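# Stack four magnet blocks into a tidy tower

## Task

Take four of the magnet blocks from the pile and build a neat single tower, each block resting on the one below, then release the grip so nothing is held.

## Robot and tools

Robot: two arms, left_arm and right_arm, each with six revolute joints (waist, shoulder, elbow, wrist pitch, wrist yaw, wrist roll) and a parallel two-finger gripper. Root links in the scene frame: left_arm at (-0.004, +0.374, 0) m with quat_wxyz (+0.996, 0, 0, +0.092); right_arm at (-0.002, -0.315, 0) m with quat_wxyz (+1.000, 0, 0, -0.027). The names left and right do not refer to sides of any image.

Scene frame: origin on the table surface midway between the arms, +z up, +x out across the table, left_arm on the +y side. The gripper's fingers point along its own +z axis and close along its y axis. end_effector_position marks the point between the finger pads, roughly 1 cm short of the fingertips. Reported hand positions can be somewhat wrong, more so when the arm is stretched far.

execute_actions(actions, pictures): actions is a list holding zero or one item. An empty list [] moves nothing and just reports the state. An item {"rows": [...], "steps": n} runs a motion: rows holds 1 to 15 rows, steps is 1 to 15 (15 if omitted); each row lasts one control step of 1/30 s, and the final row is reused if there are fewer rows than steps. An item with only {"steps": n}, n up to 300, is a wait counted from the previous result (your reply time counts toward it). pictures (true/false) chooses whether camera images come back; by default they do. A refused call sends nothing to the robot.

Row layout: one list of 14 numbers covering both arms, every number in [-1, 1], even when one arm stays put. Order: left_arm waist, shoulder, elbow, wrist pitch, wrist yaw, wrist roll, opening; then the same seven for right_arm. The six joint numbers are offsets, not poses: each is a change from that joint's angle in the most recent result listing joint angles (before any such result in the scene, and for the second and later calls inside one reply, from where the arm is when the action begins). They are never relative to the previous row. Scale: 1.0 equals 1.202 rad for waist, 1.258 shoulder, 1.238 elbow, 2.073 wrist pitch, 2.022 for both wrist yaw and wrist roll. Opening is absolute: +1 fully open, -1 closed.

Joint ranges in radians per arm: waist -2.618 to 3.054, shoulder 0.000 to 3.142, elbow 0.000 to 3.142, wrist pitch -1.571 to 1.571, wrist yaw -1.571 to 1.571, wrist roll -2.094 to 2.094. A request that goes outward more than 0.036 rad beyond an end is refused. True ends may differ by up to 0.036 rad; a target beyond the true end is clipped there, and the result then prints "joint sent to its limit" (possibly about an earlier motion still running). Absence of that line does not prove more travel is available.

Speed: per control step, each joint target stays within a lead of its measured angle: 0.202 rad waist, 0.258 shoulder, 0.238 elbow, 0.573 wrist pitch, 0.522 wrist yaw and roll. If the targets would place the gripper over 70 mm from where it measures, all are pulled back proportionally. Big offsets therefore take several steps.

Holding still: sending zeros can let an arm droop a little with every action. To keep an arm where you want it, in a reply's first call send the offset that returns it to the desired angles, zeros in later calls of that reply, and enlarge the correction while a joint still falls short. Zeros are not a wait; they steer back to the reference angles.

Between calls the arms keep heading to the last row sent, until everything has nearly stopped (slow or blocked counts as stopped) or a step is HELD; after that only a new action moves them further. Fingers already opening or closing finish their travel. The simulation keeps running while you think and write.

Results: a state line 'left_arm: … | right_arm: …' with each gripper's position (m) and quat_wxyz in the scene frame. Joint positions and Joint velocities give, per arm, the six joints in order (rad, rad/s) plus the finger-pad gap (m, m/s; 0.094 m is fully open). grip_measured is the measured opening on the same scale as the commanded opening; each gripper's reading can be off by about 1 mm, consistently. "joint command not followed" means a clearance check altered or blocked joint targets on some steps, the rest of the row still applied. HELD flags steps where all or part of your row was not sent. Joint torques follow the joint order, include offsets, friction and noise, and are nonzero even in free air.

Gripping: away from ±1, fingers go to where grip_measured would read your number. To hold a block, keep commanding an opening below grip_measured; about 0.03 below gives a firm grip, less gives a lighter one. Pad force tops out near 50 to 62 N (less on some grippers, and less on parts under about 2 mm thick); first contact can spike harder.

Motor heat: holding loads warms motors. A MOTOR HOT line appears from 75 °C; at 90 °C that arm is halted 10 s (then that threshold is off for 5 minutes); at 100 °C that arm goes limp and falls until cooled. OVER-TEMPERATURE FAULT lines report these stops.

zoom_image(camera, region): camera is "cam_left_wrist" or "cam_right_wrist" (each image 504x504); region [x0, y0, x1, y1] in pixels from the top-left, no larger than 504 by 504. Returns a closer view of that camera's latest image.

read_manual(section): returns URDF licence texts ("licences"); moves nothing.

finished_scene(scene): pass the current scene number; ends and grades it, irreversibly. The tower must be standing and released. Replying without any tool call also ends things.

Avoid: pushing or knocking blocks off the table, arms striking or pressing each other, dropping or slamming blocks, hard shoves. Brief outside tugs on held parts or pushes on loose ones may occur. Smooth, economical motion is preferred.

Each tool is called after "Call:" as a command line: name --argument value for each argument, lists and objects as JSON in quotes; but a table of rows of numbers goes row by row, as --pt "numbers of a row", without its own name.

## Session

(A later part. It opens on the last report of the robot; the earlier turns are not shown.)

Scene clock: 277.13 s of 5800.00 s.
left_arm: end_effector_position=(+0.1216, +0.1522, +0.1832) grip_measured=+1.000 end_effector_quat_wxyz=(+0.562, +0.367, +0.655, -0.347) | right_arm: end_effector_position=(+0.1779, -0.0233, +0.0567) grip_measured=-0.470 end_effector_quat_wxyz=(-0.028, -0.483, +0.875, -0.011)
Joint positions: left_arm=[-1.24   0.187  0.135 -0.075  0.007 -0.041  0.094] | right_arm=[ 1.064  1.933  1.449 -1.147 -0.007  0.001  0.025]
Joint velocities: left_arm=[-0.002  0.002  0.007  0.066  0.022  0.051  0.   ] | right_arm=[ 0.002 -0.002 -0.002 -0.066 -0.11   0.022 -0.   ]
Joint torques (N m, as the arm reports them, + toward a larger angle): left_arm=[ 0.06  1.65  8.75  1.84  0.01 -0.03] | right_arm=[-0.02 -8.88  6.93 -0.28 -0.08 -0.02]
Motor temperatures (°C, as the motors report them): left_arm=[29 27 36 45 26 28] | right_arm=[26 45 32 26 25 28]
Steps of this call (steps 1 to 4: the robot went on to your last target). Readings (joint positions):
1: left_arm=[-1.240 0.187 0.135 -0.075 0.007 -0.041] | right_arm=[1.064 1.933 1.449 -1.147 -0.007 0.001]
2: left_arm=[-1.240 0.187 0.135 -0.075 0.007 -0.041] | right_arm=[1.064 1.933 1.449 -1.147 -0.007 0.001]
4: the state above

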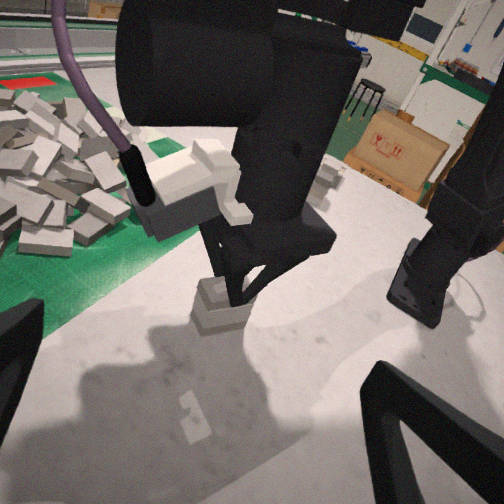

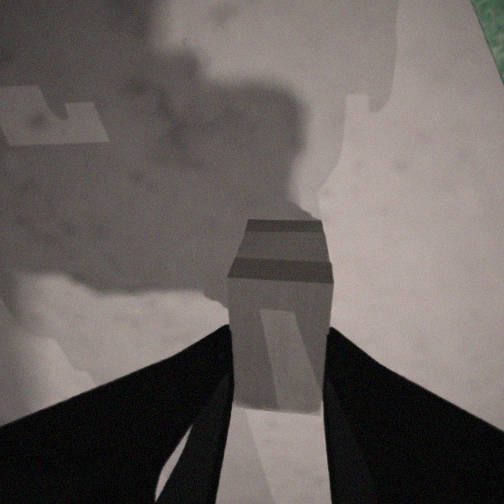

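About 1 mm gap left; nudge down, release, lift.

Call:
execute_actions --actions '[{"rows":[[0,0,0,0,0,0,1,0,0.006,0,0.005,0,0,-0.53],[0,0,0,0,0,0,1,0,0.011,0,0.005,0,0,-0.53],[0,0,0,0,0,0,1,0,0.011,0,0.005,0,0,-0.53],[0,0,0,0,0,0,1,0,0.011,0,0.005,0,0,-0.53],[0,0,0,0,0,0,1,0,0.011,0,0.005,0,0,-0.53],[0,0,0,0,0,0,1,0,0.011,0,0.005,0,0,-0.53],[0,0,0,0,0,0,1,0,0.005,0,0.005,0,0,-0.48],[0,0,0,0,0,0,1,0,0.005,0,0.005,0,0,-0.42],[0,0,0,0,0,0,1,0,0.005,0,0.005,0,0,-0.3],[0,0,0,0,0,0,1,0,0.005,0,0.005,0,0,-0.1]],"steps":12}]' --pictures false

Call:
execute_actions --actions '[{"rows":[[0,0,0,0,0,0,1,0,-0.015,0,0,0,0,-0.1],[0,0,0,0,0,0,1,0,-0.03,0,0,0,0,-0.1],[0,0,0,0,0,0,1,0,-0.045,0,0,0,0,-0.1],[0,0,0,0,0,0,1,0,-0.06,0,-0.005,0,0,-0.1],[0,0,0,0,0,0,1,0,-0.075,0,-0.01,0,0,-0.1],[0,0,0,0,0,0,1,0,-0.09,0,-0.015,0,0,-0.1],[0,0,0,0,0,0,1,0,-0.105,0,-0.02,0,0,-0.1],[0,0,0,0,0,0,1,0,-0.12,0,-0.03,0,0,-0.1],[0,0,0,0,0,0,1,0,-0.135,0,-0.04,0,0,-0.1],[0,0,0,0,0,0,1,0,-0.15,0,-0.05,0,0,-0.1],[0,0,0,0,0,0,1,0,-0.165,0,-0.06,0,0,-0.1],[0,0,0,0,0,0,1,0,-0.18,0,-0.07,0,0,-0.1],[0,0,0,0,0,0,1,0,-0.19,0,-0.075,0,0,-0.1],[0,0,0,0,0,0,1,0,-0.2,0,-0.08,0,0,-0.1]]}]' --pictures false

Call:
execute_actions --actions '[{"steps":8}]'

Call:
zoom_image --camera "cam_left_wrist" --region '[150,220,300,350]'

Scene clock: 283.53 s of 5800.00 s.
left_arm: end_effector_position=(+0.1216, +0.1522, +0.1832) grip_measured=+1.000 end_effector_quat_wxyz=(+0.562, +0.367, +0.655, -0.347) | right_arm: end_effector_position=(+0.1779, -0.0233, +0.0567) grip_measured=-0.107 end_effector_quat_wxyz=(-0.028, -0.483, +0.875, -0.011)
Joint positions: left_arm=[-1.24   0.187  0.135 -0.075  0.007 -0.041  0.094] | right_arm=[ 1.064  1.933  1.449 -1.147 -0.007  0.001  0.042]
Joint velocities: left_arm=[-0.007 -0.002  0.002 -0.051 -0.022  0.037  0.   ] | right_arm=[-0.012  0.007 -0.037 -0.037 -0.022  0.007  0.011]
Joint torques (N m, as the arm reports them, + toward a larger angle): left_arm=[ 0.04  1.63  8.55  1.88 -0.01 -0.03] | right_arm=[ 0.   -8.68  6.83 -0.2  -0.02 -0.01]
Motor temperatures (°C, as the motors report them): left_arm=[29 27 36 45 26 28] | right_arm=[25 44 32 26 25 28]
Steps of this call (steps 1 to 15: the robot went on to your last target; steps 16 to 90: nothing new was sent; then 3.00 s passed at rest; steps 91 to 102: all 12 steps of this action). Readings (joint positions):
91: left_arm=[-1.240 0.187 0.135 -0.075 0.007 -0.041] | right_arm=[1.064 1.933 1.449 -1.147 -0.007 0.001]
92: left_arm=[-1.240 0.187 0.135 -0.075 0.007 -0.041] | right_arm=[1.064 1.933 1.449 -1.147 -0.007 0.001]
94: left_arm=[-1.240 0.187 0.135 -0.075 0.007 -0.041] | right_arm=[1.064 1.933 1.449 -1.147 -0.007 0.001]
98: left_arm=[-1.240 0.187 0.135 -0.075 0.007 -0.041] | right_arm=[1.064 1.933 1.449 -1.147 -0.007 0.001]
102: the state above

Scene clock: 284.03 s of 5800.00 s.
left_arm: end_effector_position=(+0.1216, +0.1522, +0.1832) grip_measured=+1.000 end_effector_quat_wxyz=(+0.562, +0.367, +0.655, -0.347) | right_arm: end_effector_position=(+0.1673, -0.0402, +0.1289) grip_measured=-0.102 end_effector_quat_wxyz=(+0.027, -0.483, +0.875, +0.019)
Joint positions: left_arm=[-1.24   0.187  0.135 -0.075  0.007 -0.041  0.094] | right_arm=[ 1.064  1.703  1.449 -1.251 -0.007  0.001  0.042]
Joint velocities: left_arm=[-0.002 -0.002  0.007 -0.022  0.022 -0.022  0.   ] | right_arm=[ 0.007 -0.364 -0.007 -0.359 -0.007 -0.081  0.001]
Joint torques (N m, as the arm reports them, + toward a larger angle): left_arm=[-0.03  1.68  8.5   1.82 -0.02  0.03] | right_arm=[-0.03 -7.35  7.28 -0.16 -0.02 -0.01]
Motor temperatures (°C, as the motors report them): left_arm=[29 27 36 45 26 28] | right_arm=[25 44 32 26 25 28]
Steps of this call (steps 1 to 15: all 15 steps of this action). Readings (joint positions):
1: left_arm=[-1.240 0.187 0.135 -0.075 0.007 -0.041] | right_arm=[1.064 1.933 1.449 -1.147 -0.007 0.001]
2: left_arm=[-1.240 0.187 0.135 -0.075 0.007 -0.041] | right_arm=[1.064 1.931 1.449 -1.147 -0.007 0.001]
4: left_arm=[-1.240 0.187 0.135 -0.075 0.007 -0.041] | right_arm=[1.064 1.917 1.449 -1.147 -0.007 0.001]
8: left_arm=[-1.240 0.187 0.135 -0.075 0.007 -0.041] | right_arm=[1.064 1.843 1.449 -1.158 -0.007 0.001]
15: the state above

Scene clock: 284.30 s of 5800.00 s.
left_arm: end_effector_position=(+0.1216, +0.1522, +0.1832) grip_measured=+1.000 end_effector_quat_wxyz=(+0.562, +0.367, +0.655, -0.347) | right_arm: end_effector_position=(+0.1617, -0.0490, +0.1331) grip_measured=-0.102 end_effector_quat_wxyz=(+0.016, -0.483, +0.875, +0.013)
Joint positions: left_arm=[-1.24   0.187  0.135 -0.075  0.007 -0.041  0.094] | right_arm=[ 1.064  1.687  1.449 -1.292 -0.007  0.001  0.042]
Joint velocities: left_arm=[-0.007 -0.007  0.012  0.022  0.007  0.037  0.   ] | right_arm=[ 0.017 -0.002 -0.007 -0.022 -0.066 -0.037 -0.001]
Joint torques (N m, as the arm reports them, + toward a larger angle): left_arm=[-0.02  1.67  8.49  1.84  0.02 -0.02] | right_arm=[ 0.   -7.73  7.23 -0.22 -0.02 -0.02]
Motor temperatures (°C, as the motors report them): left_arm=[29 27 36 45 26 28] | right_arm=[25 44 32 26 25 28]
Steps of this call (steps 1 to 8: the robot went on to your last target). Readings (joint positions):
1: left_arm=[-1.240 0.187 0.135 -0.075 0.007 -0.041] | right_arm=[1.064 1.693 1.449 -1.262 -0.007 0.001]
2: left_arm=[-1.240 0.187 0.135 -0.075 0.007 -0.041] | right_arm=[1.064 1.688 1.449 -1.271 -0.007 0.001]
4: left_arm=[-1.240 0.187 0.135 -0.075 0.007 -0.041] | right_arm=[1.064 1.687 1.449 -1.283 -0.007 0.001]
8: the state above

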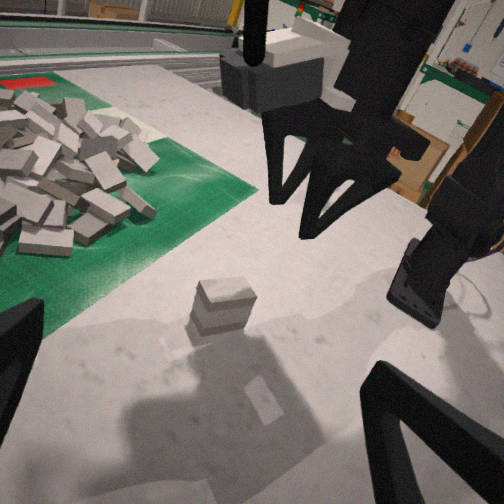

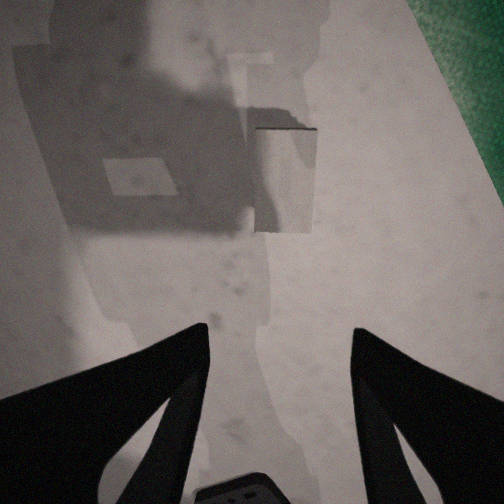

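Region (150, 220, 300, 350) of cam_left_wrist's 504x504 image, scaled by 3.360, with more detail than that image has; it fills the top 437 rows of this view, and the rest is white.

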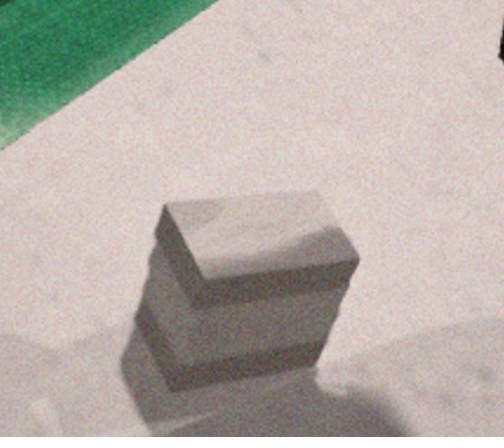

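Call:
finished_scene --scene 2

The scene is finished: the task was done.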